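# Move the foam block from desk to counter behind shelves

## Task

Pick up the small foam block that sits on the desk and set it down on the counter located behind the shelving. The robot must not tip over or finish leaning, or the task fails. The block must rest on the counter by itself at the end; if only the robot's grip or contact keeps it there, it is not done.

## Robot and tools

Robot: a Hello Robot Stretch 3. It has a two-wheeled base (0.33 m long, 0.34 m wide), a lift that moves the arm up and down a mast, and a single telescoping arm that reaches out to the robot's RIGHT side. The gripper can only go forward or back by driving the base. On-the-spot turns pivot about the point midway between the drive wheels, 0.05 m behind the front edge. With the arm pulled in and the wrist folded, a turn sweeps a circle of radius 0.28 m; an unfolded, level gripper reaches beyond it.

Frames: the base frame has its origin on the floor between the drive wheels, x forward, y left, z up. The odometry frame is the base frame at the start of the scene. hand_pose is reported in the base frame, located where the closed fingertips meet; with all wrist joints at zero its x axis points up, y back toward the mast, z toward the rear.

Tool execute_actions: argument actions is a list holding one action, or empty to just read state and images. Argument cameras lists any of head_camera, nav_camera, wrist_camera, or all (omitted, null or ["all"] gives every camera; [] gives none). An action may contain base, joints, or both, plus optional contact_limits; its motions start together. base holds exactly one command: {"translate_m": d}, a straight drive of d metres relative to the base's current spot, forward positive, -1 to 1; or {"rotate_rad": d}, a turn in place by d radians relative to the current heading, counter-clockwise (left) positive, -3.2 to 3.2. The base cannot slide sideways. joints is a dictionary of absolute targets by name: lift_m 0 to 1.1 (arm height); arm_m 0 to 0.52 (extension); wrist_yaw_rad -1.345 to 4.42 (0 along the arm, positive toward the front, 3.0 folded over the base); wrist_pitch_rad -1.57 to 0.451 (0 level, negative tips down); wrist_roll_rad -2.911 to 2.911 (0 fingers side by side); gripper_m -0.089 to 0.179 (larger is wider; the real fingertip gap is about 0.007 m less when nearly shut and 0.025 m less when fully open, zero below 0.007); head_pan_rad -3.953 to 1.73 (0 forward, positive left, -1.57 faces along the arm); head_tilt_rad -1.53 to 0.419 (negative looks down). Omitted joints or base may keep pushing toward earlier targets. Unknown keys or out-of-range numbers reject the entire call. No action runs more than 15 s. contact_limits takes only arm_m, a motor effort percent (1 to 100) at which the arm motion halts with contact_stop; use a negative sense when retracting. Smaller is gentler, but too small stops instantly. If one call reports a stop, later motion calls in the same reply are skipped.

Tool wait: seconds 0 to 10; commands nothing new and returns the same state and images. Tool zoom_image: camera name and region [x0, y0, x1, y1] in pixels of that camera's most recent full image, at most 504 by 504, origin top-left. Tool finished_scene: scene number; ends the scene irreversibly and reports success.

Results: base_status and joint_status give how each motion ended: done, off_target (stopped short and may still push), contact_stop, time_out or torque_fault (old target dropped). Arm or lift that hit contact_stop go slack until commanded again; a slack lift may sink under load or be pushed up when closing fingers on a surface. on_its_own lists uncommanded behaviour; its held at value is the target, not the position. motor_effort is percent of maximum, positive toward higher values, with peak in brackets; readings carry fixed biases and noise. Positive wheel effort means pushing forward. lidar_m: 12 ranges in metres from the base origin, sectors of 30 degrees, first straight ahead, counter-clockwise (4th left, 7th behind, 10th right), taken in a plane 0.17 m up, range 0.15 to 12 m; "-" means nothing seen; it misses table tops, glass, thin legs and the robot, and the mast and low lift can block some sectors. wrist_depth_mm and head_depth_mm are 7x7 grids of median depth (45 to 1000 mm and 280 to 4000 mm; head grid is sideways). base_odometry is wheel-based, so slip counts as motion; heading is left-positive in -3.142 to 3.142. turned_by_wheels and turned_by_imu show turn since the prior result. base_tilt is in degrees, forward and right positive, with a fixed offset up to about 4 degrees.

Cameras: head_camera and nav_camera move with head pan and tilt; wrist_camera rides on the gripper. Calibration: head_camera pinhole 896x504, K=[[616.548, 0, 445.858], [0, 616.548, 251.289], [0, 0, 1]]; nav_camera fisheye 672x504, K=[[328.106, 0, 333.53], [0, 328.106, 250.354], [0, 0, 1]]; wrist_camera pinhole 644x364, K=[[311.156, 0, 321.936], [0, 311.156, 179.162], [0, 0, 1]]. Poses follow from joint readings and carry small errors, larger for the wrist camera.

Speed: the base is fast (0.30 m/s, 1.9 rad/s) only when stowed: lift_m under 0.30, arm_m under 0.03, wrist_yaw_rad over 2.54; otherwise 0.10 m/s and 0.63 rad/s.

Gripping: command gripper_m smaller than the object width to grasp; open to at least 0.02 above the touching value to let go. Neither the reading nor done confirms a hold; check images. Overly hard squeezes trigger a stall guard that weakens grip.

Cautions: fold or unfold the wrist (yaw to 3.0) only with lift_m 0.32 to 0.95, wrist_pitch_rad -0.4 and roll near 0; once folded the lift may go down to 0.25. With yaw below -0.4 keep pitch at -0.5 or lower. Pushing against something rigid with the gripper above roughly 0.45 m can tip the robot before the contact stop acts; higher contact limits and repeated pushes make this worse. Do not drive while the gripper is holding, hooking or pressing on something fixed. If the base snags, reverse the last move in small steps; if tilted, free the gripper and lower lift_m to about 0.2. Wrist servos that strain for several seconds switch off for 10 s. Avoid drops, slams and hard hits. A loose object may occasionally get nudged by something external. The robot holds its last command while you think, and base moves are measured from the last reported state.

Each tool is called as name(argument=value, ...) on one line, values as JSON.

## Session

execute_actions(actions=[{"joints":{"head_tilt_rad":-0.4}}])

Scene clock: 0.80 s.
base_odometry: x=+0.000 y=+0.000 heading=+0.000 (m, m, rad; odometry frame)
turned_by_wheels: +0.000 (rad since the last result)
turned_by_imu: +0.000 (rad since the last result)
base_tilt: forward=-0.2 right=-0.4 (deg)
lidar_m: 2.06 2.05 1.13 0.74 0.74 0.95 1.16 1.72 1.85 1.55 1.89 1.57
head_depth_mm: 2113 2293 2490 2668 2302 1717 1373 / 2001 2178 2378 2614 2279 1696 1371 / 1903 2058 2246 2482 2241 1691 1365 / 1836 1972 2133 2328 2224 1690 1351 / 1758 1885 2020 2221 2222 1669 1354 / 1696 1826 1960 2118 2184 1671 1344 / 1658 1768 1897 2028 2118 1651 1340
base_status: not commanded
joint_positions: lift_m=+0.327 arm_m=+0.001 wrist_yaw_rad=+2.905 wrist_pitch_rad=-0.553 wrist_roll_rad=-0.017 gripper_m=+0.037 head_pan_rad=+0.007 head_tilt_rad=-0.395
joint_status: all done
motor_effort: left_wheel=+0(0) right_wheel=-1(0) lift_m=+34(34) arm_m=+1(1) wrist_yaw_rad=+0(1) wrist_pitch_rad=+7(7) wrist_roll_rad=+0(1) gripper_m=+0(0) head_pan_rad=+0(1) head_tilt_rad=-3(33) (%)
hand_pose: x=+0.0269 y=+0.0534 z=+0.3105 quat_wxyz=(+0.271, +0.692, +0.114, +0.659) (m; base frame)
wrist_depth_mm: 555 662 755 - - - - / 598 - 822 - - - - / 643 - 795 796 817 828 824 / 635 632 647 656 657 669 674 / 541 540 - 572 571 557 571 / 475 - - 468 490 490 493 / - - - 432 427 429 431
pictures: head_camera (sideways: a quarter turn clockwise sets it upright), nav_camera (sideways: a quarter turn counterclockwise sets it upright), wrist_camera
camera_calibration (this result's frames):
head_camera: T_world_to_cam=[[-0.387687, -0.0492379, -0.920475, 1.21957], [-0.021346, 0.998784, -0.0444362, 0.0644505], [0.921544, 0.00242109, -0.388267, 0.455013], [0, 0, 0, 1]] pos_world=[0.0548726, -0.0054248, 1.30211]
nav_camera: T_world_to_cam=[[0.422416, 0.0176517, 0.90623, -1.13904], [0.0200449, -0.999748, 0.0101298, 0.0416637], [0.906181, 0.0138863, -0.422663, 0.494918], [0, 0, 0, 1]] pos_world=[0.031828, 0.0548866, 1.24099]
wrist_camera: T_world_to_cam=[[0.981923, -0.186649, 0.0314381, -0.0248632], [-0.0991402, -0.648656, -0.754597, 0.306986], [0.161237, 0.73784, -0.655435, 0.325885], [0, 0, 0, 1]] pos_world=[0.00230353, -0.0459634, 0.446028]
Images, in order (width x height): head_camera 896x504, nav_camera 672x504, wrist_camera 644x364.

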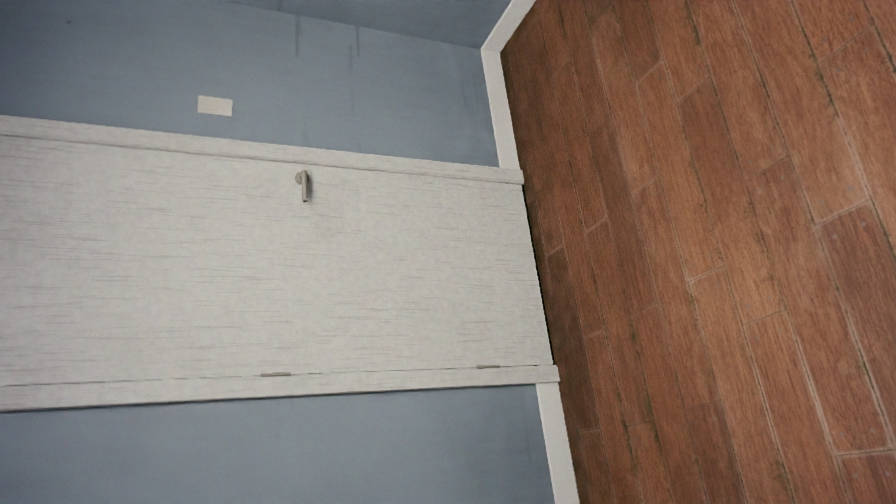

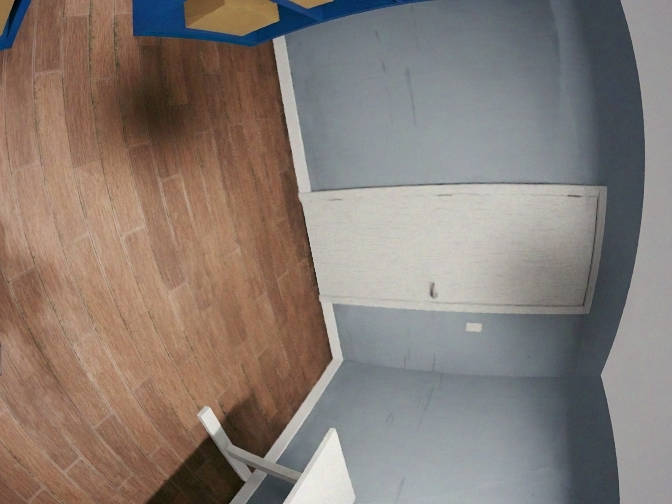

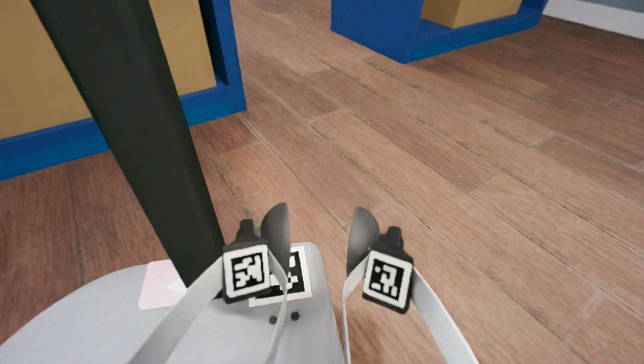

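execute_actions(actions=[{"joints":{"head_pan_rad":-1.57,"head_tilt_rad":-0.5}}], cameras=["head_camera","nav_camera"])

execute_actions(actions=[{"joints":{"head_pan_rad":1.57}}], cameras=["head_camera","nav_camera"])

Scene clock: 2.23 s.
base_odometry: x=+0.000 y=+0.000 heading=+0.000 (m, m, rad; odometry frame)
turned_by_wheels: +0.000 (rad since the last result)
turned_by_imu: +0.000 (rad since the last result)
base_tilt: forward=-0.1 right=-0.5 (deg)
lidar_m: 2.06 2.05 1.13 0.74 0.74 0.95 1.16 1.73 1.85 1.55 1.89 1.56
head_depth_mm: 1935 2123 2332 2485 1990 1568 1289 / 1831 2015 2256 2472 1971 1559 1278 / 1768 1941 2124 2381 1984 1539 1274 / 1691 1853 1933 1762 1882 1544 1265 / 1623 1774 1865 1421 1953 1530 1264 / 1556 1716 1779 1400 1935 1521 1252 / 1511 1640 1711 1307 1917 1512 1255
base_status: not commanded
joint_positions: lift_m=+0.327 arm_m=+0.001 wrist_yaw_rad=+2.905 wrist_pitch_rad=-0.553 wrist_roll_rad=-0.017 gripper_m=+0.037 head_pan_rad=-1.563 head_tilt_rad=-0.494
joint_status: all done
motor_effort: left_wheel=+0(0) right_wheel=-1(1) lift_m=+34(34) arm_m=+1(1) wrist_yaw_rad=+0(0) wrist_pitch_rad=+7(7) wrist_roll_rad=+0(1) gripper_m=+0(0) head_pan_rad=-3(39) head_tilt_rad=-4(17) (%)
hand_pose: x=+0.0269 y=+0.0534 z=+0.3105 quat_wxyz=(+0.271, +0.692, +0.114, +0.659) (m; base frame)
wrist_depth_mm: 552 670 755 - - - - / 595 - 820 - - - - / 643 - 782 790 806 821 825 / 639 624 656 655 656 664 675 / 539 548 - 567 579 561 565 / 479 - - 471 488 486 488 / - - - 435 424 427 430
pictures: head_camera (sideways: a quarter turn clockwise sets it upright), nav_camera (sideways: a quarter turn counterclockwise sets it upright)
camera_calibration (this result's frames):
head_camera: T_world_to_cam=[[-0.0503768, 0.476749, -0.877595, 1.16157], [0.998726, 0.0267605, -0.0427926, 0.0560826], [0.0030836, -0.878632, -0.477489, 0.576717], [0, 0, 0, 1]] pos_world=[0.000726722, -0.0485553, 1.29716]
nav_camera: T_world_to_cam=[[0.0188159, -0.509934, 0.860008, -1.07629], [-0.999718, -0.0220747, 0.00878363, 0.0496381], [0.0145053, -0.85993, -0.510205, 0.614267], [0, 0, 0, 1]] pos_world=[0.0609653, -0.0195123, 1.23858]
Images, in order (width x height): head_camera 896x504, nav_camera 672x504.

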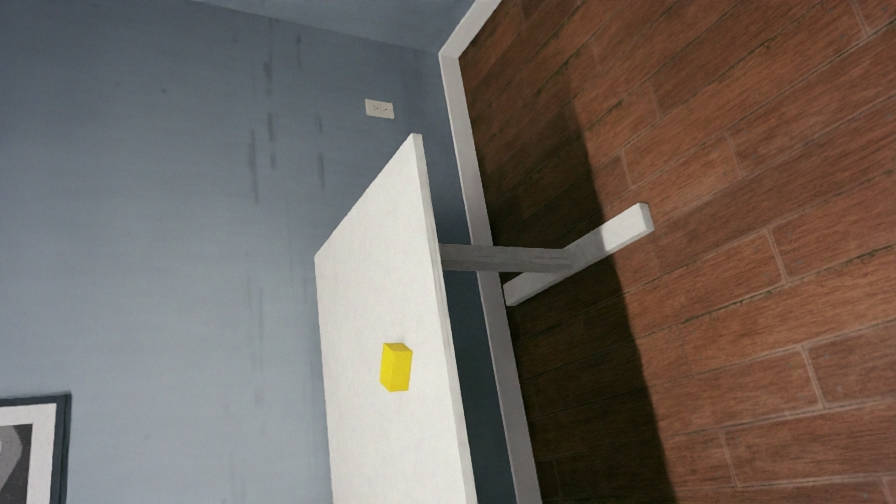

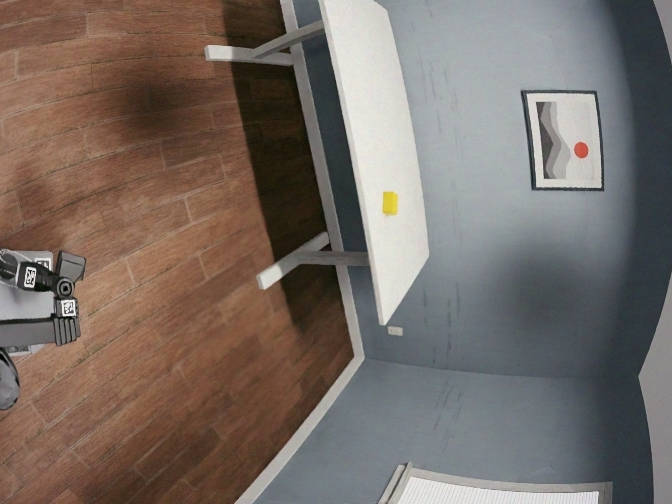

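Scene clock: 4.20 s.
base_odometry: x=+0.000 y=+0.000 heading=+0.000 (m, m, rad; odometry frame)
turned_by_wheels: +0.000 (rad since the last result)
turned_by_imu: +0.000 (rad since the last result)
base_tilt: forward=-0.3 right=-0.6 (deg)
lidar_m: 2.06 2.05 1.13 0.74 0.74 0.95 1.16 1.73 1.86 1.55 1.90 1.57
head_depth_mm: 1086 1135 1180 1247 1314 1450 1283 / 2839 3055 1430 1471 1561 1516 1279 / 2708 2970 3255 2697 1953 1551 1278 / 2597 2749 2502 2618 1953 1537 1269 / 611 677 755 836 989 1091 1182 / 808 829 836 1219 1139 1051 1129 / 926 627 673 1195 1134 980 1070
base_status: not commanded
joint_positions: lift_m=+0.327 arm_m=+0.001 wrist_yaw_rad=+2.905 wrist_pitch_rad=-0.553 wrist_roll_rad=-0.017 gripper_m=+0.037 head_pan_rad=+1.563 head_tilt_rad=-0.494
joint_status: all done
motor_effort: left_wheel=+0(0) right_wheel=-1(0) lift_m=+34(34) arm_m=+1(1) wrist_yaw_rad=+0(0) wrist_pitch_rad=+7(7) wrist_roll_rad=+0(0) gripper_m=+0(0) head_pan_rad=+3(38) head_tilt_rad=-4(3) (%)
hand_pose: x=+0.0269 y=+0.0534 z=+0.3105 quat_wxyz=(+0.271, +0.692, +0.114, +0.659) (m; base frame)
wrist_depth_mm: 548 670 749 - - - - / 600 - 816 - - - - / 641 - 792 805 812 822 830 / 638 623 649 660 666 666 668 / 540 539 - 574 570 562 568 / 477 - - 467 490 487 489 / - - - 436 426 430 434
pictures: head_camera (sideways: a quarter turn clockwise sets it upright), nav_camera (sideways: a quarter turn counterclockwise sets it upright)
camera_calibration (this result's frames):
head_camera: T_world_to_cam=[[0.0427154, -0.477497, -0.877595, 1.161], [-0.999026, -0.0107211, -0.0427926, 0.0682689], [0.0110245, 0.878568, -0.47749, 0.576669], [0, 0, 0, 1]] pos_world=[0.0122523, 0.0484628, 1.29716]
nav_camera: T_world_to_cam=[[-0.0106258, 0.510171, 0.860008, -1.07611], [0.999943, 0.0060199, 0.00878363, 0.0374401], [-0.000696012, 0.860052, -0.510206, 0.61436], [0, 0, 0, 1]] pos_world=[-0.0484449, 0.0203907, 1.23858]
Images, in order (width x height): head_camera 896x504, nav_camera 672x504.

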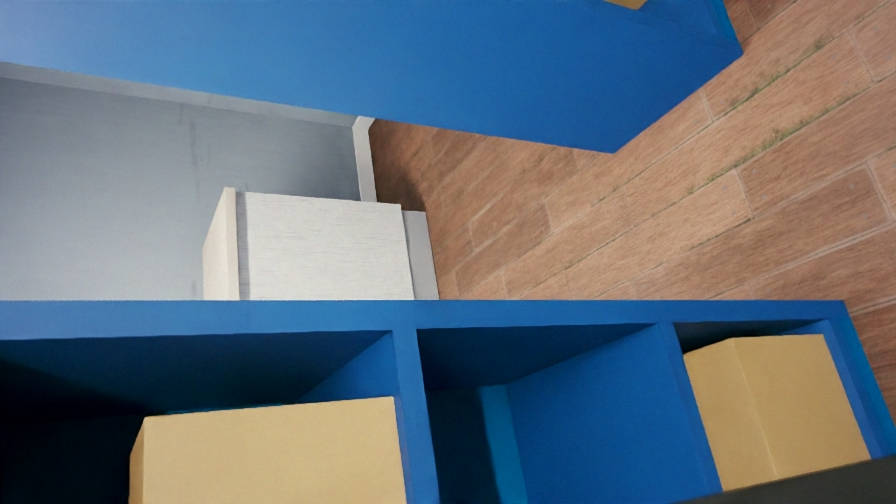

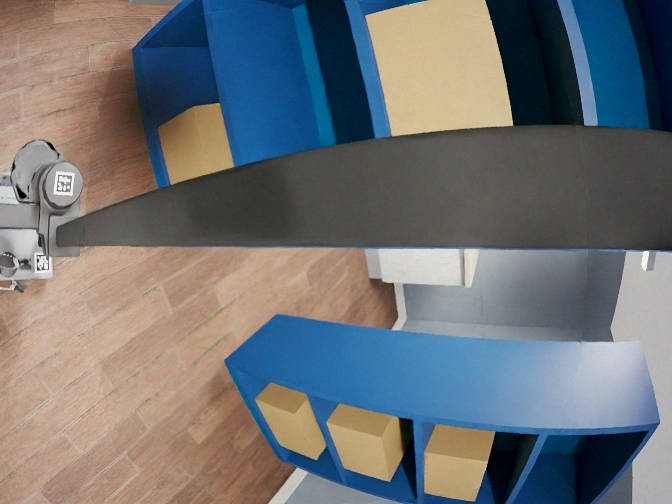

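execute_actions(actions=[{"base":{"rotate_rad":-1.54},"joints":{"head_pan_rad":-1.57,"head_tilt_rad":-0.7}}], cameras=[])

execute_actions(actions=[{"base":{"translate_m":0.67},"joints":{"lift_m":0.9}}], cameras=[])

execute_actions(actions=[{"base":{"rotate_rad":1.93},"joints":{"wrist_pitch_rad":-0.42}}], cameras=[])

execute_actions(actions=[{"joints":{"wrist_yaw_rad":0,"gripper_m":0.15}}], cameras=["wrist_camera","head_camera"])

Scene clock: 7.87 s.
base_odometry: x=+0.000 y=+0.000 heading=-1.540 (m, m, rad; odometry frame)
turned_by_wheels: -1.540 (rad since the last result)
turned_by_imu: -1.521 (rad since the last result)
base_tilt: forward=-0.3 right=-0.5 (deg)
lidar_m: 1.55 1.58 1.56 2.05 1.88 1.13 0.74 0.73 0.95 1.64 1.72 1.88
head_depth_mm: 1622 1083 1206 1416 1326 1329 1164 / 1581 1661 1605 1683 1574 1352 1162 / 1564 1774 1984 1909 1607 1353 1155 / 1532 1720 1981 2001 1611 1342 1154 / 1473 1662 1899 1995 1596 1336 1151 / 1430 1603 1828 1978 1598 1334 1145 / 1384 1540 1753 1904 1586 1335 1143
base_status: done
joint_positions: lift_m=+0.327 arm_m=+0.001 wrist_yaw_rad=+2.905 wrist_pitch_rad=-0.553 wrist_roll_rad=-0.017 gripper_m=+0.037 head_pan_rad=-1.563 head_tilt_rad=-0.691
joint_status: all done
motor_effort: left_wheel=+5(11) right_wheel=-4(7) lift_m=+34(34) arm_m=+1(1) wrist_yaw_rad=+0(0) wrist_pitch_rad=+7(7) wrist_roll_rad=+0(0) gripper_m=+0(0) head_pan_rad=-3(38) head_tilt_rad=-5(26) (%)
hand_pose: x=+0.0269 y=+0.0534 z=+0.3105 quat_wxyz=(+0.271, +0.692, +0.114, +0.659) (m; base frame)
wrist_depth_mm: - - - - - - - / 979 - - - - - - / 792 - 797 802 808 825 845 / 644 634 648 652 673 671 677 / 546 546 - 572 576 564 569 / 475 - - 470 490 483 487 / - - - 435 431 425 433
pictures: none
No camera images: the call's "cameras" was empty. Leave "cameras" out to get every camera's image.

Scene clock: 15.53 s.
base_odometry: x=+0.021 y=-0.670 heading=-1.540 (m, m, rad; odometry frame)
turned_by_wheels: +0.000 (rad since the last result)
turned_by_imu: +0.002 (rad since the last result)
base_tilt: forward=-0.4 right=-0.5 (deg)
lidar_m: 0.88 1.27 1.19 2.14 2.28 1.75 1.37 1.36 1.49 1.49 1.47 1.60
head_depth_mm: 1464 1673 1964 2024 1676 - 1117 / 1404 1601 1873 2006 1668 - 1127 / 1359 1538 1783 1947 1605 - - / 1303 1459 1695 1908 1615 - - / 1254 1394 1620 1842 1635 - 1127 / 1213 1349 1554 1795 1591 1360 1146 / 1174 1302 1492 1719 1578 1329 1144
base_status: done
joint_positions: lift_m=+0.900 arm_m=+0.001 wrist_yaw_rad=+2.905 wrist_pitch_rad=-0.553 wrist_roll_rad=-0.017 gripper_m=+0.037 head_pan_rad=-1.563 head_tilt_rad=-0.691
joint_status: all done
motor_effort: left_wheel=+4(13) right_wheel=-3(3) lift_m=+43(45) arm_m=+1(1) wrist_yaw_rad=+0(1) wrist_pitch_rad=+8(7) wrist_roll_rad=+0(0) gripper_m=+0(0) head_pan_rad=-3(3) head_tilt_rad=-5(5) (%)
hand_pose: x=+0.0269 y=+0.0534 z=+0.8833 quat_wxyz=(+0.271, +0.692, +0.114, +0.659) (m; base frame)
wrist_depth_mm: - - - - 978 - 932 / - - - - 733 714 721 / - - - - - 567 552 / - - - - - - 459 / - - - - - - - / - - - - - - - / 953 953 967 964 962 970 978
pictures: none
No camera images: the call's "cameras" was empty. Leave "cameras" out to get every camera's image.

Scene clock: 19.53 s.
base_odometry: x=+0.021 y=-0.670 heading=+0.390 (m, m, rad; odometry frame)
turned_by_wheels: +1.930 (rad since the last result)
turned_by_imu: +1.905 (rad since the last result)
base_tilt: forward=-0.3 right=-0.5 (deg)
lidar_m: 2.28 1.96 1.41 1.36 1.39 1.54 1.48 1.52 0.88 1.27 1.32 1.19
head_depth_mm: 1049 1180 1198 898 741 - 1122 / 1048 1183 1189 894 758 - 1125 / 1054 1189 1181 890 757 - - / 1054 1191 1169 827 742 - - / 1058 1193 1164 878 728 - 1129 / 1058 1198 1150 875 746 1363 1146 / 1058 1198 1151 870 742 1326 1146
base_status: done
joint_positions: lift_m=+0.900 arm_m=+0.001 wrist_yaw_rad=+2.905 wrist_pitch_rad=-0.441 wrist_roll_rad=-0.017 gripper_m=+0.037 head_pan_rad=-1.563 head_tilt_rad=-0.691
joint_status: all done
motor_effort: left_wheel=-4(10) right_wheel=+2(3) lift_m=+43(43) arm_m=+1(1) wrist_yaw_rad=+0(0) wrist_pitch_rad=+12(12) wrist_roll_rad=+0(1) gripper_m=-1(0) head_pan_rad=-3(5) head_tilt_rad=-5(5) (%)
hand_pose: x=+0.0306 y=+0.0689 z=+0.9072 quat_wxyz=(+0.235, +0.697, +0.074, +0.673) (m; base frame)
wrist_depth_mm: - - - - - - - / - - - - - - - / - - - - - - - / - - - - - - - / - - - - - - - / - - - - - - - / - - - - - - -
pictures: none
No camera images: the call's "cameras" was empty. Leave "cameras" out to get every camera's image.

Scene clock: 22.00 s.
base_odometry: x=+0.021 y=-0.670 heading=+0.390 (m, m, rad; odometry frame)
turned_by_wheels: +0.000 (rad since the last result)
turned_by_imu: +0.000 (rad since the last result)
base_tilt: forward=-0.3 right=-0.5 (deg)
lidar_m: 2.28 1.96 1.42 1.36 1.39 1.54 1.47 1.52 0.88 1.28 1.32 1.19
head_depth_mm: 1049 1176 1190 897 745 - - / 1048 1184 1184 893 761 - - / 1055 1191 1185 891 779 - - / 1054 1186 1173 827 753 - 1153 / 1052 1187 1165 880 773 1335 1148 / 1062 1193 1156 875 748 1332 1148 / 1058 1196 1149 871 743 1329 1145
base_status: not commanded
joint_positions: lift_m=+0.900 arm_m=+0.001 wrist_yaw_rad=+0.002 wrist_pitch_rad=-0.441 wrist_roll_rad=-0.017 gripper_m=+0.150 head_pan_rad=-1.563 head_tilt_rad=-0.691
joint_status: all done
motor_effort: left_wheel=-4(4) right_wheel=+2(3) lift_m=+43(43) arm_m=+1(1) wrist_yaw_rad=-3(2) wrist_pitch_rad=+12(12) wrist_roll_rad=+0(1) gripper_m=+0(90) head_pan_rad=-3(2) head_tilt_rad=-5(5) (%)
hand_pose: x=-0.0211 y=-0.3678 z=+0.9072 quat_wxyz=(+0.696, +0.157, -0.684, -0.153) (m; base frame)
wrist_depth_mm: 945 941 924 921 916 895 901 / 915 913 949 968 981 979 988 / 642 654 677 678 689 702 - / 503 515 520 479 532 535 - / 414 434 420 424 427 455 437 / 958 - 381 371 373 - 368 / - - - - - - -
pictures: head_camera (sideways: a quarter turn clockwise sets it upright), wrist_camera
camera_calibration (this result's frames):
head_camera: T_world_to_cam=[[-0.051496, 0.639883, -0.766745, 1.01705], [0.998671, 0.0345058, -0.038276, 0.0501924], [0.00196495, -0.767697, -0.64081, 0.789205], [0, 0, 0, 1]] pos_world=[0.000697612, -0.0466545, 1.28747]
wrist_camera: T_world_to_cam=[[-0.998225, -0.0469339, 0.0366692, -0.0702147], [-0.0568137, 0.565531, -0.822768, 0.988544], [0.0178782, -0.82339, -0.567194, 0.378275], [0, 0, 0, 1]] pos_world=[-0.0206901, -0.250879, 1.03047]
Images, in order (width x height): head_camera 896x504, wrist_camera 644x364.

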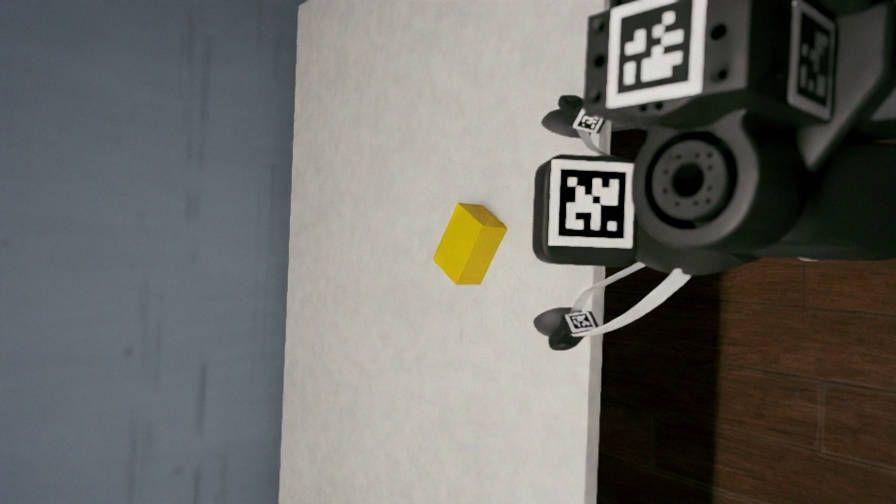

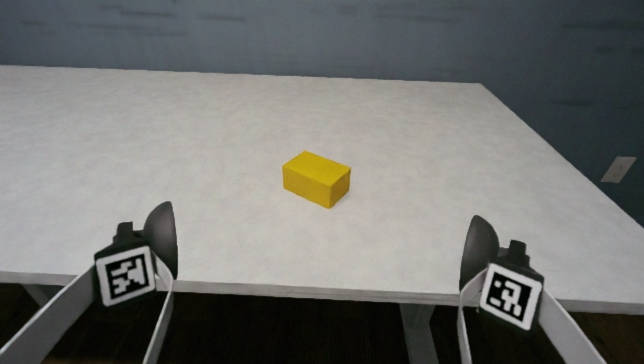

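execute_actions(actions=[{"base":{"translate_m":0.07},"joints":{"wrist_yaw_rad":-0.3,"arm_m":0.2,"lift_m":0.8}}], cameras=["wrist_camera"])

Scene clock: 24.87 s.
base_odometry: x=+0.086 y=-0.643 heading=+0.390 (m, m, rad; odometry frame)
turned_by_wheels: +0.000 (rad since the last result)
turned_by_imu: +0.000 (rad since the last result)
base_tilt: forward=-0.2 right=-0.5 (deg)
lidar_m: 2.21 1.96 1.40 1.36 1.44 1.61 1.54 1.60 0.90 1.27 1.15 1.14
head_depth_mm: 1047 1175 1196 904 742 - - / 1048 1183 1193 945 - 1320 1160 / 1053 1182 1183 957 - 1339 1157 / 1052 1189 1174 913 764 1337 1153 / 1055 1192 1169 880 751 1338 1148 / 1058 1190 1156 877 746 1334 1148 / 1057 1194 1148 869 742 1315 1143
base_status: done
joint_positions: lift_m=+0.800 arm_m=+0.200 wrist_yaw_rad=-0.299 wrist_pitch_rad=-0.440 wrist_roll_rad=-0.017 gripper_m=+0.150 head_pan_rad=-1.563 head_tilt_rad=-0.691
joint_status: all done
motor_effort: left_wheel=-4(7) right_wheel=+2(6) lift_m=+25(37) arm_m=+3(3) wrist_yaw_rad=-1(3) wrist_pitch_rad=+12(12) wrist_roll_rad=+0(0) gripper_m=+0(0) head_pan_rad=-4(2) head_tilt_rad=-6(5) (%)
hand_pose: x=-0.0868 y=-0.5564 z=+0.8080 quat_wxyz=(+0.665, +0.052, -0.699, -0.255) (m; base frame)
wrist_depth_mm: 635 671 730 768 847 914 993 / 608 621 629 652 666 983 - / 436 440 451 456 464 479 - / 340 344 334 353 359 364 370 / 278 293 265 258 293 304 298 / 244 - 240 243 245 - 249 / 200 206 210 209 211 210 216
pictures: wrist_camera
camera_calibration (this result's frames):
wrist_camera: T_world_to_cam=[[-0.967224, 0.251259, 0.0366934, 0.0275421], [0.113342, 0.556513, -0.823072, 1.01986], [-0.227224, -0.791936, -0.566751, 0.163761], [0, 0, 0, 1]] pos_world=[-0.051744, -0.4448, 0.931223]
Images, in order (width x height): wrist_camera 644x364.

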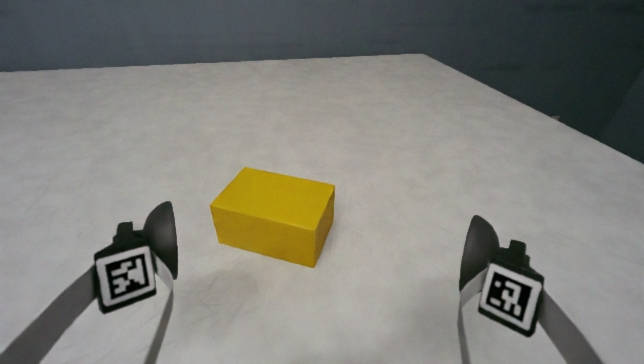

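execute_actions(actions=[{"base":{"translate_m":0.035},"joints":{"arm_m":0.25,"lift_m":0.77}}], cameras=["wrist_camera"])

Scene clock: 26.47 s.
base_odometry: x=+0.118 y=-0.630 heading=+0.390 (m, m, rad; odometry frame)
turned_by_wheels: +0.000 (rad since the last result)
turned_by_imu: +0.000 (rad since the last result)
base_tilt: forward=-0.2 right=-0.5 (deg)
lidar_m: 2.17 1.96 1.39 1.36 1.55 1.64 1.58 1.63 0.92 1.27 1.11 1.14
head_depth_mm: 1043 1177 1198 900 742 - - / 1046 1177 1188 958 - 1355 1158 / 1048 1184 1187 957 1491 1344 1158 / 1053 1186 1174 912 775 1344 1154 / 1053 1187 1166 881 748 1332 1150 / 1055 1191 1158 874 747 1331 1147 / 1059 1186 1144 871 742 1327 1141
base_status: done
joint_positions: lift_m=+0.770 arm_m=+0.250 wrist_yaw_rad=-0.299 wrist_pitch_rad=-0.440 wrist_roll_rad=-0.017 gripper_m=+0.150 head_pan_rad=-1.563 head_tilt_rad=-0.691
joint_status: all done
motor_effort: left_wheel=-4(7) right_wheel=+2(6) lift_m=+24(25) arm_m=+2(3) wrist_yaw_rad=-1(1) wrist_pitch_rad=+12(12) wrist_roll_rad=+0(0) gripper_m=+0(0) head_pan_rad=-3(3) head_tilt_rad=-5(5) (%)
hand_pose: x=-0.0868 y=-0.6064 z=+0.7781 quat_wxyz=(+0.665, +0.052, -0.699, -0.255) (m; base frame)
wrist_depth_mm: 596 640 677 728 776 841 937 / 522 531 543 562 572 590 - / 373 379 387 392 399 406 416 / 292 294 299 226 306 311 315 / 239 250 234 198 240 262 254 / 209 - 206 207 206 - 214 / 172 176 178 179 181 180 184
pictures: wrist_camera
camera_calibration (this result's frames):
wrist_camera: T_world_to_cam=[[-0.967222, 0.251265, 0.0366995, 0.041203], [0.11331, 0.556406, -0.823148, 1.02303], [-0.227248, -0.792009, -0.56664, 0.107034], [0, 0, 0, 1]] pos_world=[-0.0517444, -0.494804, 0.901246]
Images, in order (width x height): wrist_camera 644x364.

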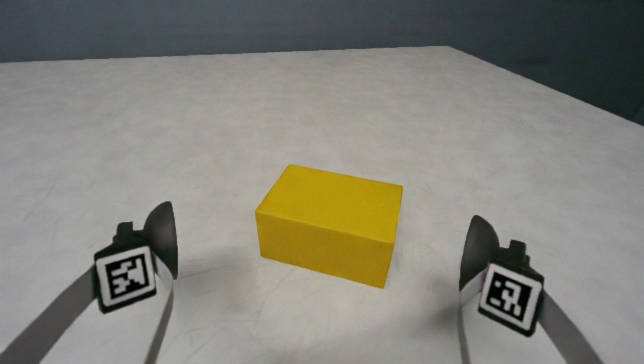

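execute_actions(actions=[{"joints":{"arm_m":0.3,"lift_m":0.745}}], cameras=["wrist_camera"])

execute_actions(actions=[{"joints":{"gripper_m":0.04}}], cameras=["wrist_camera"])

Scene clock: 28.00 s.
base_odometry: x=+0.118 y=-0.630 heading=+0.390 (m, m, rad; odometry frame)
turned_by_wheels: +0.000 (rad since the last result)
turned_by_imu: +0.000 (rad since the last result)
base_tilt: forward=-0.2 right=-0.4 (deg)
lidar_m: 2.17 1.95 1.39 1.36 1.55 1.65 1.58 1.63 0.92 1.27 1.11 1.14
head_depth_mm: 1047 1180 1198 900 740 1390 - / 1051 1184 1194 960 - 1318 1142 / 1054 1183 1181 956 1478 1346 1154 / 1053 1185 1172 916 751 1343 1151 / 1054 1184 1159 878 748 1338 1149 / 1055 1198 1154 875 747 1335 1143 / 1063 1191 1145 871 744 1329 1142
base_status: not commanded
joint_positions: lift_m=+0.745 arm_m=+0.300 wrist_yaw_rad=-0.299 wrist_pitch_rad=-0.440 wrist_roll_rad=-0.017 gripper_m=+0.150 head_pan_rad=-1.563 head_tilt_rad=-0.691
joint_status: all done
motor_effort: left_wheel=-4(4) right_wheel=+2(2) lift_m=+25(24) arm_m=+3(3) wrist_yaw_rad=+0(1) wrist_pitch_rad=+12(12) wrist_roll_rad=+0(0) gripper_m=+0(0) head_pan_rad=-3(4) head_tilt_rad=-5(5) (%)
hand_pose: x=-0.0868 y=-0.6564 z=+0.7531 quat_wxyz=(+0.665, +0.052, -0.699, -0.255) (m; base frame)
wrist_depth_mm: 560 597 622 678 713 786 865 / 443 457 470 482 492 504 954 / 322 327 331 337 344 348 352 / 251 253 256 184 263 267 272 / 205 215 207 149 151 224 219 / 179 - 177 151 136 - 183 / 147 152 153 154 151 155 158
pictures: wrist_camera
camera_calibration (this result's frames):
wrist_camera: T_world_to_cam=[[-0.967222, 0.251266, 0.0367017, 0.0546825], [0.113299, 0.556369, -0.823175, 1.03028], [-0.227256, -0.792035, -0.5666, 0.0532217], [0, 0, 0, 1]] pos_world=[-0.0517445, -0.544804, 0.876251]
Images, in order (width x height): wrist_camera 644x364.

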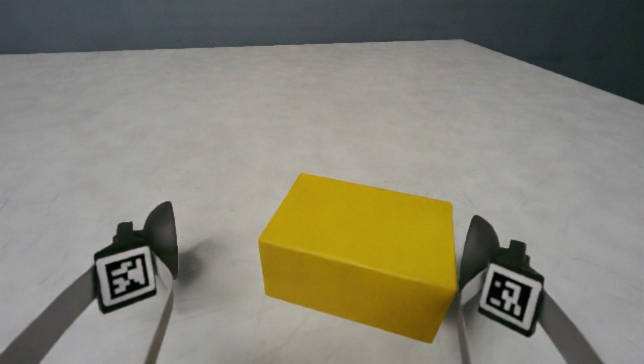

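Scene clock: 29.90 s.
base_odometry: x=+0.118 y=-0.630 heading=+0.390 (m, m, rad; odometry frame)
turned_by_wheels: +0.000 (rad since the last result)
turned_by_imu: +0.000 (rad since the last result)
base_tilt: forward=-0.2 right=-0.4 (deg)
lidar_m: 2.18 1.96 1.40 1.36 1.55 1.65 1.58 1.63 0.92 1.27 1.11 1.14
head_depth_mm: 1049 1178 1195 900 742 1390 - / 1048 1178 1188 959 - 1322 1145 / 1052 1185 1177 917 1482 1350 1155 / 1051 1187 1168 914 749 1341 1151 / 1057 1188 1172 879 750 1337 1150 / 1054 1194 1152 875 747 1330 1149 / 1059 1195 1145 870 740 1334 1139
base_status: not commanded
joint_positions: lift_m=+0.745 arm_m=+0.300 wrist_yaw_rad=-0.300 wrist_pitch_rad=-0.435 wrist_roll_rad=-0.017 gripper_m=+0.040 head_pan_rad=-1.563 head_tilt_rad=-0.691
joint_status: all done
motor_effort: left_wheel=-3(5) right_wheel=+2(2) lift_m=+25(25) arm_m=+3(3) wrist_yaw_rad=+0(3) wrist_pitch_rad=+9(12) wrist_roll_rad=+0(0) gripper_m=+0(100) head_pan_rad=-3(3) head_tilt_rad=-5(5) (%)
hand_pose: x=-0.0872 y=-0.6570 z=+0.7543 quat_wxyz=(+0.666, +0.050, -0.700, -0.254) (m; base frame)
wrist_depth_mm: 564 593 629 676 720 794 872 / 454 468 477 487 506 514 956 / 326 329 333 257 349 357 361 / 254 256 258 251 265 271 274 / 207 210 218 214 220 219 222 / 175 177 172 180 182 183 185 / 152 153 154 155 156 158 159
pictures: wrist_camera
camera_calibration (this result's frames):
wrist_camera: T_world_to_cam=[[-0.967007, 0.252055, 0.0369487, 0.0548217], [0.112299, 0.551956, -0.826277, 1.03103], [-0.228662, -0.794867, -0.562051, 0.0478938], [0, 0, 0, 1]] pos_world=[-0.0518184, -0.54483, 0.876807]
Images, in order (width x height): wrist_camera 644x364.

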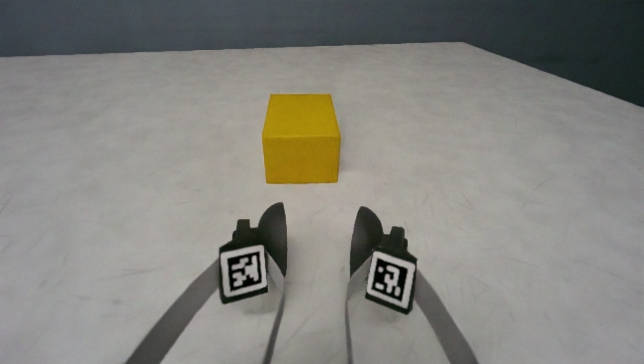

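execute_actions(actions=[{"joints":{"gripper_m":0.14}}], cameras=[])

execute_actions(actions=[{"base":{"translate_m":-0.01},"joints":{"arm_m":0.40}}], cameras=["wrist_camera"])

Scene clock: 31.53 s.
base_odometry: x=+0.118 y=-0.630 heading=+0.390 (m, m, rad; odometry frame)
turned_by_wheels: +0.000 (rad since the last result)
turned_by_imu: +0.000 (rad since the last result)
base_tilt: forward=-0.3 right=-0.5 (deg)
lidar_m: 2.17 1.96 1.40 1.36 1.54 1.65 1.58 1.64 0.92 1.27 1.12 1.14
head_depth_mm: 1041 1177 1197 900 740 1394 - / 1045 1180 1188 960 - 1319 1140 / 1047 1183 1178 917 1476 1342 1153 / 1054 1184 1170 917 751 1340 1156 / 1054 1189 1161 879 749 1337 1149 / 1060 1190 1155 875 745 1332 1148 / 1057 1196 1147 869 743 1326 1138
base_status: not commanded
joint_positions: lift_m=+0.745 arm_m=+0.300 wrist_yaw_rad=-0.300 wrist_pitch_rad=-0.435 wrist_roll_rad=-0.017 gripper_m=+0.140 head_pan_rad=-1.563 head_tilt_rad=-0.691
joint_status: all done
motor_effort: left_wheel=-3(3) right_wheel=+2(2) lift_m=+25(25) arm_m=+3(3) wrist_yaw_rad=-1(1) wrist_pitch_rad=+9(8) wrist_roll_rad=+0(0) gripper_m=+0(89) head_pan_rad=-3(4) head_tilt_rad=-5(5) (%)
hand_pose: x=-0.0872 y=-0.6570 z=+0.7543 quat_wxyz=(+0.666, +0.050, -0.700, -0.254) (m; base frame)
wrist_depth_mm: 558 598 624 675 720 781 874 / 454 461 478 491 504 520 968 / 325 330 335 257 348 354 360 / 253 256 259 252 267 270 275 / 207 217 211 213 216 226 220 / 180 - 178 180 181 189 184 / 148 153 154 155 156 153 160
pictures: none
No camera images: the call's "cameras" was empty. Leave "cameras" out to get every camera's image.

Scene clock: 33.50 s.
base_odometry: x=+0.109 y=-0.634 heading=+0.390 (m, m, rad; odometry frame)
turned_by_wheels: +0.000 (rad since the last result)
turned_by_imu: -0.001 (rad since the last result)
base_tilt: forward=-0.1 right=-0.4 (deg)
lidar_m: 2.19 1.96 1.39 1.36 1.51 1.63 1.57 1.62 0.92 1.27 1.13 1.14
head_depth_mm: 1046 1178 1193 898 740 1399 - / 1049 1183 1188 948 - 1354 1142 / 1052 1185 1236 804 757 1348 1158 / 1053 1185 1171 881 753 1339 1152 / 1052 1193 1164 879 751 1335 1148 / 1057 1191 1153 876 746 1328 1142 / 1059 1193 1147 871 744 1330 1144
base_status: done
joint_positions: lift_m=+0.745 arm_m=+0.400 wrist_yaw_rad=-0.300 wrist_pitch_rad=-0.435 wrist_roll_rad=-0.017 gripper_m=+0.140 head_pan_rad=-1.563 head_tilt_rad=-0.691
joint_status: all done
motor_effort: left_wheel=-4(10) right_wheel=+1(4) lift_m=+24(25) arm_m=+3(3) wrist_yaw_rad=+0(0) wrist_pitch_rad=+9(8) wrist_roll_rad=+0(1) gripper_m=+1(0) head_pan_rad=-2(3) head_tilt_rad=-5(5) (%)
hand_pose: x=-0.0872 y=-0.7570 z=+0.7543 quat_wxyz=(+0.666, +0.050, -0.700, -0.254) (m; base frame)
wrist_depth_mm: 486 509 540 585 632 684 752 / 452 470 475 484 503 513 833 / 327 330 334 341 346 354 359 / 253 255 257 185 264 271 273 / 207 216 210 159 215 225 220 / 180 - 177 173 181 189 184 / 147 153 154 155 156 154 159
pictures: wrist_camera
camera_calibration (this result's frames):
wrist_camera: T_world_to_cam=[[-0.967007, 0.252056, 0.0369487, 0.0800257], [0.112299, 0.551956, -0.826277, 1.08622], [-0.228662, -0.794866, -0.562051, -0.0315877], [0, 0, 0, 1]] pos_world=[-0.0518184, -0.644824, 0.876807]
Images, in order (width x height): wrist_camera 644x364.

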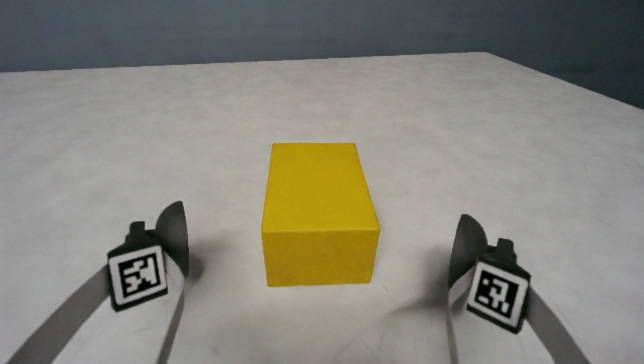

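execute_actions(actions=[{"base":{"translate_m":-0.012},"joints":{"arm_m":0.44}}], cameras=[])

execute_actions(actions=[{"joints":{"gripper_m":0.02}}], cameras=["wrist_camera"])

Scene clock: 34.93 s.
base_odometry: x=+0.098 y=-0.638 heading=+0.390 (m, m, rad; odometry frame)
turned_by_wheels: +0.000 (rad since the last result)
turned_by_imu: +0.000 (rad since the last result)
base_tilt: forward=-0.3 right=-0.3 (deg)
lidar_m: 2.19 1.96 1.40 1.36 1.48 1.63 1.56 1.61 0.91 1.27 1.13 1.14
head_depth_mm: 1049 1179 1191 899 742 1411 - / 1044 1186 1194 942 - 1355 1147 / 1049 1183 1240 831 757 1348 1157 / 1052 1181 1174 857 753 1342 1156 / 1055 1188 1163 881 749 1342 1152 / 1055 1198 1161 876 745 1334 1147 / 1058 1190 1147 872 744 1330 1142
base_status: done
joint_positions: lift_m=+0.745 arm_m=+0.440 wrist_yaw_rad=-0.300 wrist_pitch_rad=-0.435 wrist_roll_rad=-0.017 gripper_m=+0.140 head_pan_rad=-1.563 head_tilt_rad=-0.691
joint_status: all done
motor_effort: left_wheel=-3(10) right_wheel=+2(4) lift_m=+25(25) arm_m=+2(3) wrist_yaw_rad=+0(0) wrist_pitch_rad=+9(8) wrist_roll_rad=+0(0) gripper_m=+0(0) head_pan_rad=-3(4) head_tilt_rad=-5(5) (%)
hand_pose: x=-0.0872 y=-0.7970 z=+0.7543 quat_wxyz=(+0.666, +0.050, -0.700, -0.254) (m; base frame)
wrist_depth_mm: 451 480 509 543 599 644 706 / 455 464 475 485 500 515 777 / 325 329 334 342 348 354 363 / 252 255 258 185 266 270 273 / 207 215 203 151 215 225 219 / 181 - 171 127 175 189 184 / 148 152 149 132 152 153 159
pictures: none
No camera images: the call's "cameras" was empty. Leave "cameras" out to get every camera's image.

Scene clock: 36.63 s.
base_odometry: x=+0.098 y=-0.638 heading=+0.390 (m, m, rad; odometry frame)
turned_by_wheels: +0.000 (rad since the last result)
turned_by_imu: +0.000 (rad since the last result)
base_tilt: forward=-0.2 right=-0.6 (deg)
lidar_m: 2.19 1.96 1.40 1.36 1.48 1.62 1.56 1.61 0.91 1.27 1.13 1.14
head_depth_mm: 1044 1180 1200 902 739 1412 - / 1049 1181 1188 945 - 1354 1147 / 1051 1180 1241 831 757 1353 1157 / 1052 1187 1173 854 753 1342 1154 / 1056 1193 1167 880 751 1334 1148 / 1054 1192 1158 874 744 1327 1144 / 1055 1193 1147 868 742 1325 1147
base_status: not commanded
joint_positions: lift_m=+0.745 arm_m=+0.440 wrist_yaw_rad=-0.300 wrist_pitch_rad=-0.434 wrist_roll_rad=-0.017 gripper_m=+0.021 head_pan_rad=-1.563 head_tilt_rad=-0.691
joint_status: all done
motor_effort: left_wheel=-3(4) right_wheel=+2(2) lift_m=+25(25) arm_m=+3(3) wrist_yaw_rad=+0(0) wrist_pitch_rad=+9(9) wrist_roll_rad=+0(0) gripper_m=-21(100) head_pan_rad=-2(3) head_tilt_rad=-5(5) (%)
hand_pose: x=-0.0872 y=-0.7971 z=+0.7544 quat_wxyz=(+0.666, +0.050, -0.700, -0.254) (m; base frame)
wrist_depth_mm: 453 474 510 546 594 646 704 / 459 466 476 490 503 515 777 / 325 328 334 342 348 354 362 / 253 256 258 182 267 269 273 / 206 209 202 149 217 219 221 / 175 176 167 126 134 183 185 / 151 153 149 128 153 158 159
pictures: wrist_camera
camera_calibration (this result's frames):
wrist_camera: T_world_to_cam=[[-0.967001, 0.252075, 0.0369743, 0.0900995], [0.112184, 0.551593, -0.826535, 1.10832], [-0.228744, -0.795112, -0.56167, -0.0638717], [0, 0, 0, 1]] pos_world=[-0.0518197, -0.684836, 0.876855]
Images, in order (width x height): wrist_camera 644x364.

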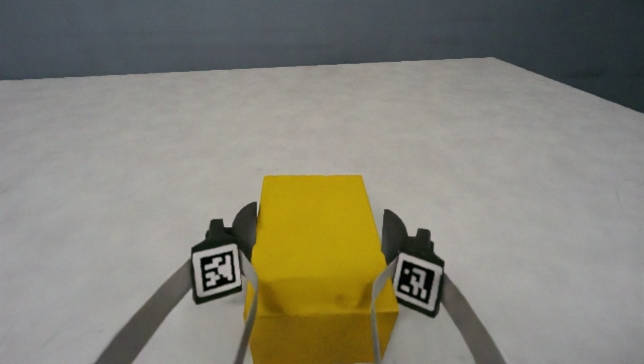

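Held. Lift, retract, fold, look left.

execute_actions(actions=[{"joints":{"lift_m":0.93,"arm_m":0.0,"wrist_pitch_rad":-0.4}}], cameras=[])

execute_actions(actions=[{"joints":{"wrist_yaw_rad":3.0,"head_pan_rad":1.3,"head_tilt_rad":-0.5}}])

Scene clock: 41.13 s.
base_odometry: x=+0.098 y=-0.638 heading=+0.390 (m, m, rad; odometry frame)
turned_by_wheels: +0.000 (rad since the last result)
turned_by_imu: -0.001 (rad since the last result)
base_tilt: forward=-0.3 right=-0.5 (deg)
lidar_m: 2.20 1.97 1.39 1.36 1.48 1.63 1.56 1.61 0.91 1.27 1.13 1.14
head_depth_mm: 1046 1176 1196 901 - - - / 1045 1181 1185 898 - - - / 1049 1185 1185 893 - - - / 1052 1182 1174 886 751 1342 1127 / 1055 1191 1166 881 749 1338 1149 / 1056 1193 1153 874 745 1334 1145 / 1056 1192 1145 869 742 1329 1152
base_status: not commanded
joint_positions: lift_m=+0.930 arm_m=+0.002 wrist_yaw_rad=-0.300 wrist_pitch_rad=-0.424 wrist_roll_rad=-0.017 gripper_m=+0.021 head_pan_rad=-1.563 head_tilt_rad=-0.691
joint_status: all done
joint sent to its limit — the command would take arm_m past its lower limit, so that joint was sent only as far as its limit.
motor_effort: left_wheel=-3(3) right_wheel=+2(2) lift_m=+43(46) arm_m=-1(1) wrist_yaw_rad=+0(0) wrist_pitch_rad=+14(15) wrist_roll_rad=+1(0) gripper_m=-21(21) head_pan_rad=-4(3) head_tilt_rad=-6(5) (%)
hand_pose: x=-0.0875 y=-0.3601 z=+0.9409 quat_wxyz=(+0.667, +0.046, -0.700, -0.250) (m; base frame)
wrist_depth_mm: 788 835 894 958 - - - / 846 899 976 - - - - / 732 740 762 774 790 - - / 569 577 581 181 599 610 - / 462 466 451 150 484 489 - / 389 391 370 127 134 - - / 337 359 361 128 - - -
pictures: none
No camera images: the call's "cameras" was empty. Leave "cameras" out to get every camera's image.

Scene clock: 43.77 s.
base_odometry: x=+0.098 y=-0.638 heading=+0.390 (m, m, rad; odometry frame)
turned_by_wheels: +0.000 (rad since the last result)
turned_by_imu: -0.001 (rad since the last result)
base_tilt: forward=-0.3 right=-0.4 (deg)
lidar_m: 2.20 1.96 1.40 1.36 1.48 1.62 1.56 1.61 0.91 1.27 1.14 1.13
head_depth_mm: 1553 1603 1670 1836 1917 1543 1273 / 3206 3453 3375 2127 1939 1544 1269 / 3166 2997 3184 2629 1939 1526 1266 / 1227 1365 1590 1685 1790 1519 1260 / 1463 1234 1786 1661 1703 1511 1255 / 1446 1199 1746 1639 1656 1502 1245 / 1406 1163 1700 1676 1707 1497 1240
base_status: not commanded
joint_positions: lift_m=+0.930 arm_m=+0.002 wrist_yaw_rad=+2.998 wrist_pitch_rad=-0.424 wrist_roll_rad=-0.017 gripper_m=+0.021 head_pan_rad=+1.293 head_tilt_rad=-0.507
joint_status: all done
motor_effort: left_wheel=-3(3) right_wheel=+2(2) lift_m=+44(43) arm_m=-1(1) wrist_yaw_rad=+3(3) wrist_pitch_rad=+14(14) wrist_roll_rad=+0(0) gripper_m=-21(21) head_pan_rad=+2(38) head_tilt_rad=+4(25) (%)
hand_pose: x=+0.0108 y=+0.0748 z=+0.9409 quat_wxyz=(+0.198, +0.694, +0.101, +0.685) (m; base frame)
wrist_depth_mm: - - - - - - - / - - - - - - - / - - - - - - - / - - - 182 - - - / - - - 149 - - - / - - - 127 134 - - / - - 136 128 - - -
pictures: head_camera (sideways: a quarter turn clockwise sets it upright), nav_camera (sideways: a quarter turn counterclockwise sets it upright), wrist_camera
camera_calibration (this result's frames):
head_camera: T_world_to_cam=[[-0.0894707, -0.483089, -0.870988, 1.15319], [-0.965856, 0.255565, -0.0425323, 0.0677269], [0.243141, 0.837443, -0.48946, 0.590829], [0, 0, 0, 1]] pos_world=[0.0249363, 0.0449996, 1.29648]
nav_camera: T_world_to_cam=[[0.129046, 0.505786, 0.852952, -1.06776], [0.965358, -0.260788, 0.00859069, 0.0379024], [0.226784, 0.822296, -0.521918, 0.628212], [0, 0, 0, 1]] pos_world=[-0.0412685, 0.0333658, 1.2383]
wrist_camera: T_world_to_cam=[[0.994385, -0.0989831, 0.0374227, -0.0371396], [-0.0238449, -0.554134, -0.832086, 0.859983], [0.1031, 0.826522, -0.553383, 0.623864], [0, 0, 0, 1]] pos_world=[-0.00688283, -0.0427673, 1.06221]
Images, in order (width x height): head_camera 896x504, nav_camera 672x504, wrist_camera 644x364.

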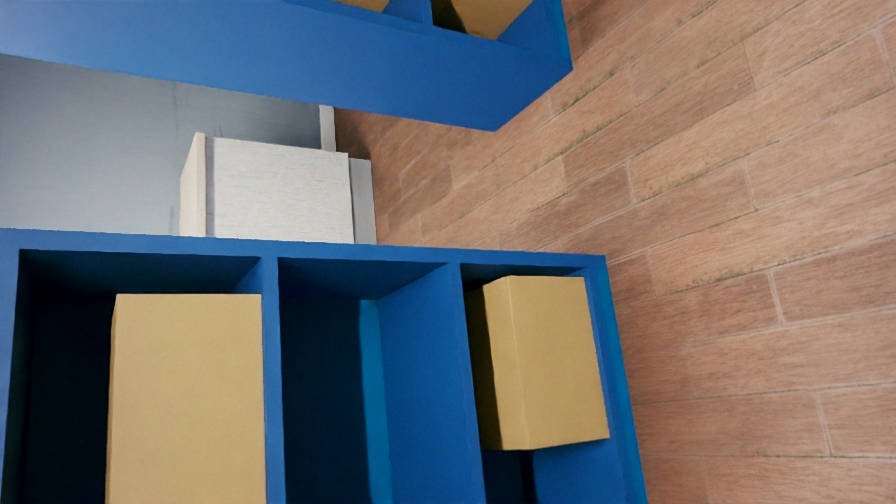

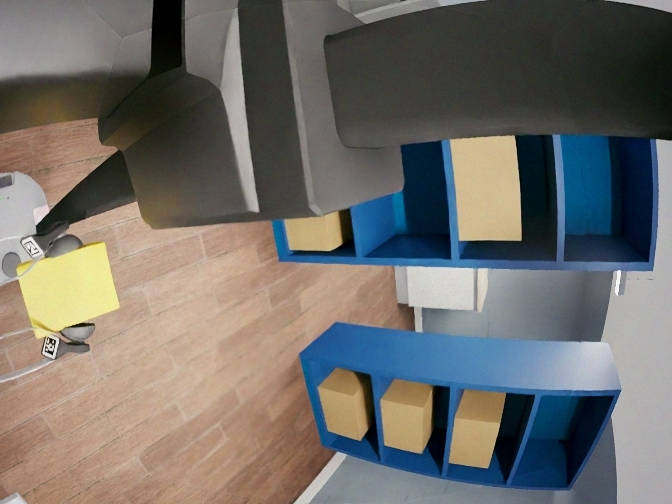

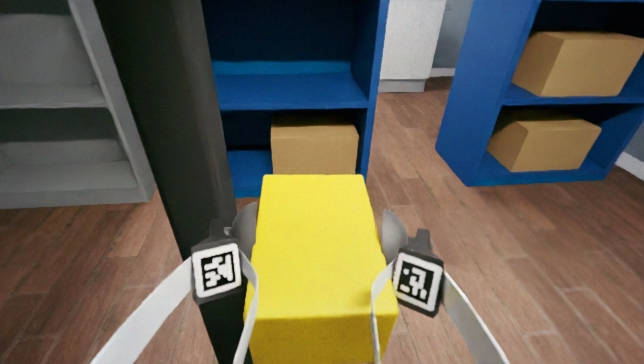

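execute_actions(actions=[{"base":{"translate_m":0.71},"joints":{"head_pan_rad":0,"head_tilt_rad":-0.7}}], cameras=[])

execute_actions(actions=[{"base":{"rotate_rad":1.57}}], cameras=[])

execute_actions(actions=[{"base":{"translate_m":0.95}}], cameras=["nav_camera"])

Scene clock: 52.00 s.
base_odometry: x=+0.754 y=-0.369 heading=+0.389 (m, m, rad; odometry frame)
turned_by_wheels: +0.000 (rad since the last result)
turned_by_imu: +0.002 (rad since the last result)
base_tilt: forward=-0.3 right=-0.5 (deg)
lidar_m: 1.49 1.56 1.49 1.38 1.42 1.99 2.27 1.38 1.31 0.81 1.30 1.55
head_depth_mm: 1221 1381 1576 1827 1634 1355 1169 / 1228 1380 1578 1819 1621 1357 1160 / 1227 1389 1589 1810 1608 1347 1162 / 1232 1399 1592 1828 1589 1339 1153 / 1231 1396 1594 1832 1595 1338 1147 / 1254 1411 1620 1842 1585 1327 1145 / 1257 1412 1623 1843 1584 1333 1144
base_status: done
joint_positions: lift_m=+0.930 arm_m=+0.002 wrist_yaw_rad=+2.998 wrist_pitch_rad=-0.424 wrist_roll_rad=-0.017 gripper_m=+0.021 head_pan_rad=+0.007 head_tilt_rad=-0.691
joint_status: all done
motor_effort: left_wheel=-4(6) right_wheel=+2(4) lift_m=+43(43) arm_m=-1(1) wrist_yaw_rad=+2(3) wrist_pitch_rad=+14(14) wrist_roll_rad=+0(0) gripper_m=-21(21) head_pan_rad=-3(38) head_tilt_rad=-6(27) (%)
hand_pose: x=+0.0107 y=+0.0748 z=+0.9409 quat_wxyz=(+0.197, +0.694, +0.101, +0.685) (m; base frame)
wrist_depth_mm: - - - - - - - / - - - - - - - / - - - - - - - / - - - 181 - - - / - - - 149 - - - / - - - 127 134 - - / - - 137 128 - - -
pictures: none
No camera images: the call's "cameras" was empty. Leave "cameras" out to get every camera's image.

Scene clock: 55.43 s.
base_odometry: x=+0.754 y=-0.369 heading=+1.959 (m, m, rad; odometry frame)
turned_by_wheels: +1.570 (rad since the last result)
turned_by_imu: +1.549 (rad since the last result)
base_tilt: forward=-0.2 right=-0.6 (deg)
lidar_m: 1.38 1.42 1.99 2.27 1.39 1.31 0.81 1.30 1.55 1.49 1.56 1.50
head_depth_mm: 1311 1575 1552 1794 1629 1354 1163 / 2427 1475 1562 1817 1625 1353 1156 / 2568 2741 2687 1962 1619 1346 1162 / 2538 2778 2618 1993 1603 1344 1150 / 2568 2710 2490 1936 1600 1337 1153 / 1244 1432 1533 1727 1587 1335 1149 / 1165 1715 1660 1739 1589 1335 1142
base_status: done
joint_positions: lift_m=+0.930 arm_m=+0.002 wrist_yaw_rad=+2.998 wrist_pitch_rad=-0.424 wrist_roll_rad=-0.017 gripper_m=+0.021 head_pan_rad=+0.007 head_tilt_rad=-0.691
joint_status: not commanded
motor_effort: left_wheel=-4(11) right_wheel=+2(6) lift_m=+43(43) arm_m=-1(1) wrist_yaw_rad=+2(2) wrist_pitch_rad=+14(15) wrist_roll_rad=+0(0) gripper_m=-21(21) head_pan_rad=-4(4) head_tilt_rad=-5(6) (%)
hand_pose: x=+0.0107 y=+0.0748 z=+0.9409 quat_wxyz=(+0.197, +0.694, +0.101, +0.685) (m; base frame)
wrist_depth_mm: - - - - - - - / - - - - - - - / 740 - - - - - - / 623 - - 182 - - - / - - - 150 - - - / - - - 127 134 - - / - - 136 128 - - -
pictures: none
No camera images: the call's "cameras" was empty. Leave "cameras" out to get every camera's image.

Scene clock: 65.87 s.
base_odometry: x=+0.395 y=+0.511 heading=+1.959 (m, m, rad; odometry frame)
turned_by_wheels: +0.000 (rad since the last result)
turned_by_imu: +0.003 (rad since the last result)
base_tilt: forward=-0.2 right=-0.5 (deg)
lidar_m: 1.97 0.50 0.59 1.52 2.35 2.09 1.76 2.12 1.55 1.50 0.72 0.51
head_depth_mm: 2058 1845 2030 897 878 858 967 / 2039 1848 2108 2018 1532 1256 1122 / 2058 1852 2125 1995 1612 1342 1152 / 2046 1862 2134 1998 1597 1346 1155 / 2055 1859 2140 1976 1592 1334 1147 / 2067 1864 2144 1972 1523 1275 1141 / 2065 1801 833 852 873 900 1026
base_status: done
joint_positions: lift_m=+0.930 arm_m=+0.002 wrist_yaw_rad=+2.998 wrist_pitch_rad=-0.424 wrist_roll_rad=-0.017 gripper_m=+0.021 head_pan_rad=+0.007 head_tilt_rad=-0.691
joint_status: not commanded
motor_effort: left_wheel=-4(7) right_wheel=+2(6) lift_m=+43(43) arm_m=-1(1) wrist_yaw_rad=+2(1) wrist_pitch_rad=+15(15) wrist_roll_rad=+0(0) gripper_m=-21(21) head_pan_rad=-4(4) head_tilt_rad=-5(5) (%)
hand_pose: x=+0.0107 y=+0.0748 z=+0.9409 quat_wxyz=(+0.197, +0.694, +0.101, +0.685) (m; base frame)
wrist_depth_mm: - - - - - 608 435 / - - - - - - 403 / - - - - - - 422 / - - - 182 - 943 469 / - - - 150 969 736 542 / - - - 127 134 637 635 / - - 136 128 - 731 777
pictures: nav_camera (sideways: a quarter turn counterclockwise sets it upright)
camera_calibration (this result's frames):
nav_camera: T_world_to_cam=[[0.668917, 0.0194707, 0.743082, -0.927821], [0.0225976, -0.999728, 0.00585331, 0.0472188], [0.742993, 0.0128765, -0.669175, 0.816633], [0, 0, 0, 1]] pos_world=[0.0128161, 0.0547559, 1.23564]
Images, in order (width x height): nav_camera 672x504.

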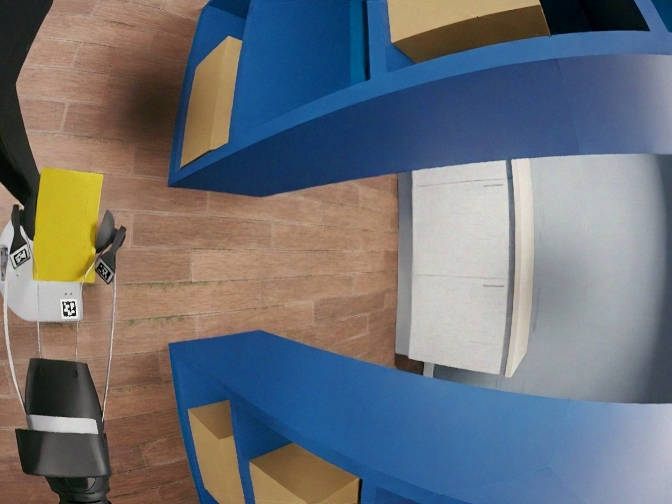

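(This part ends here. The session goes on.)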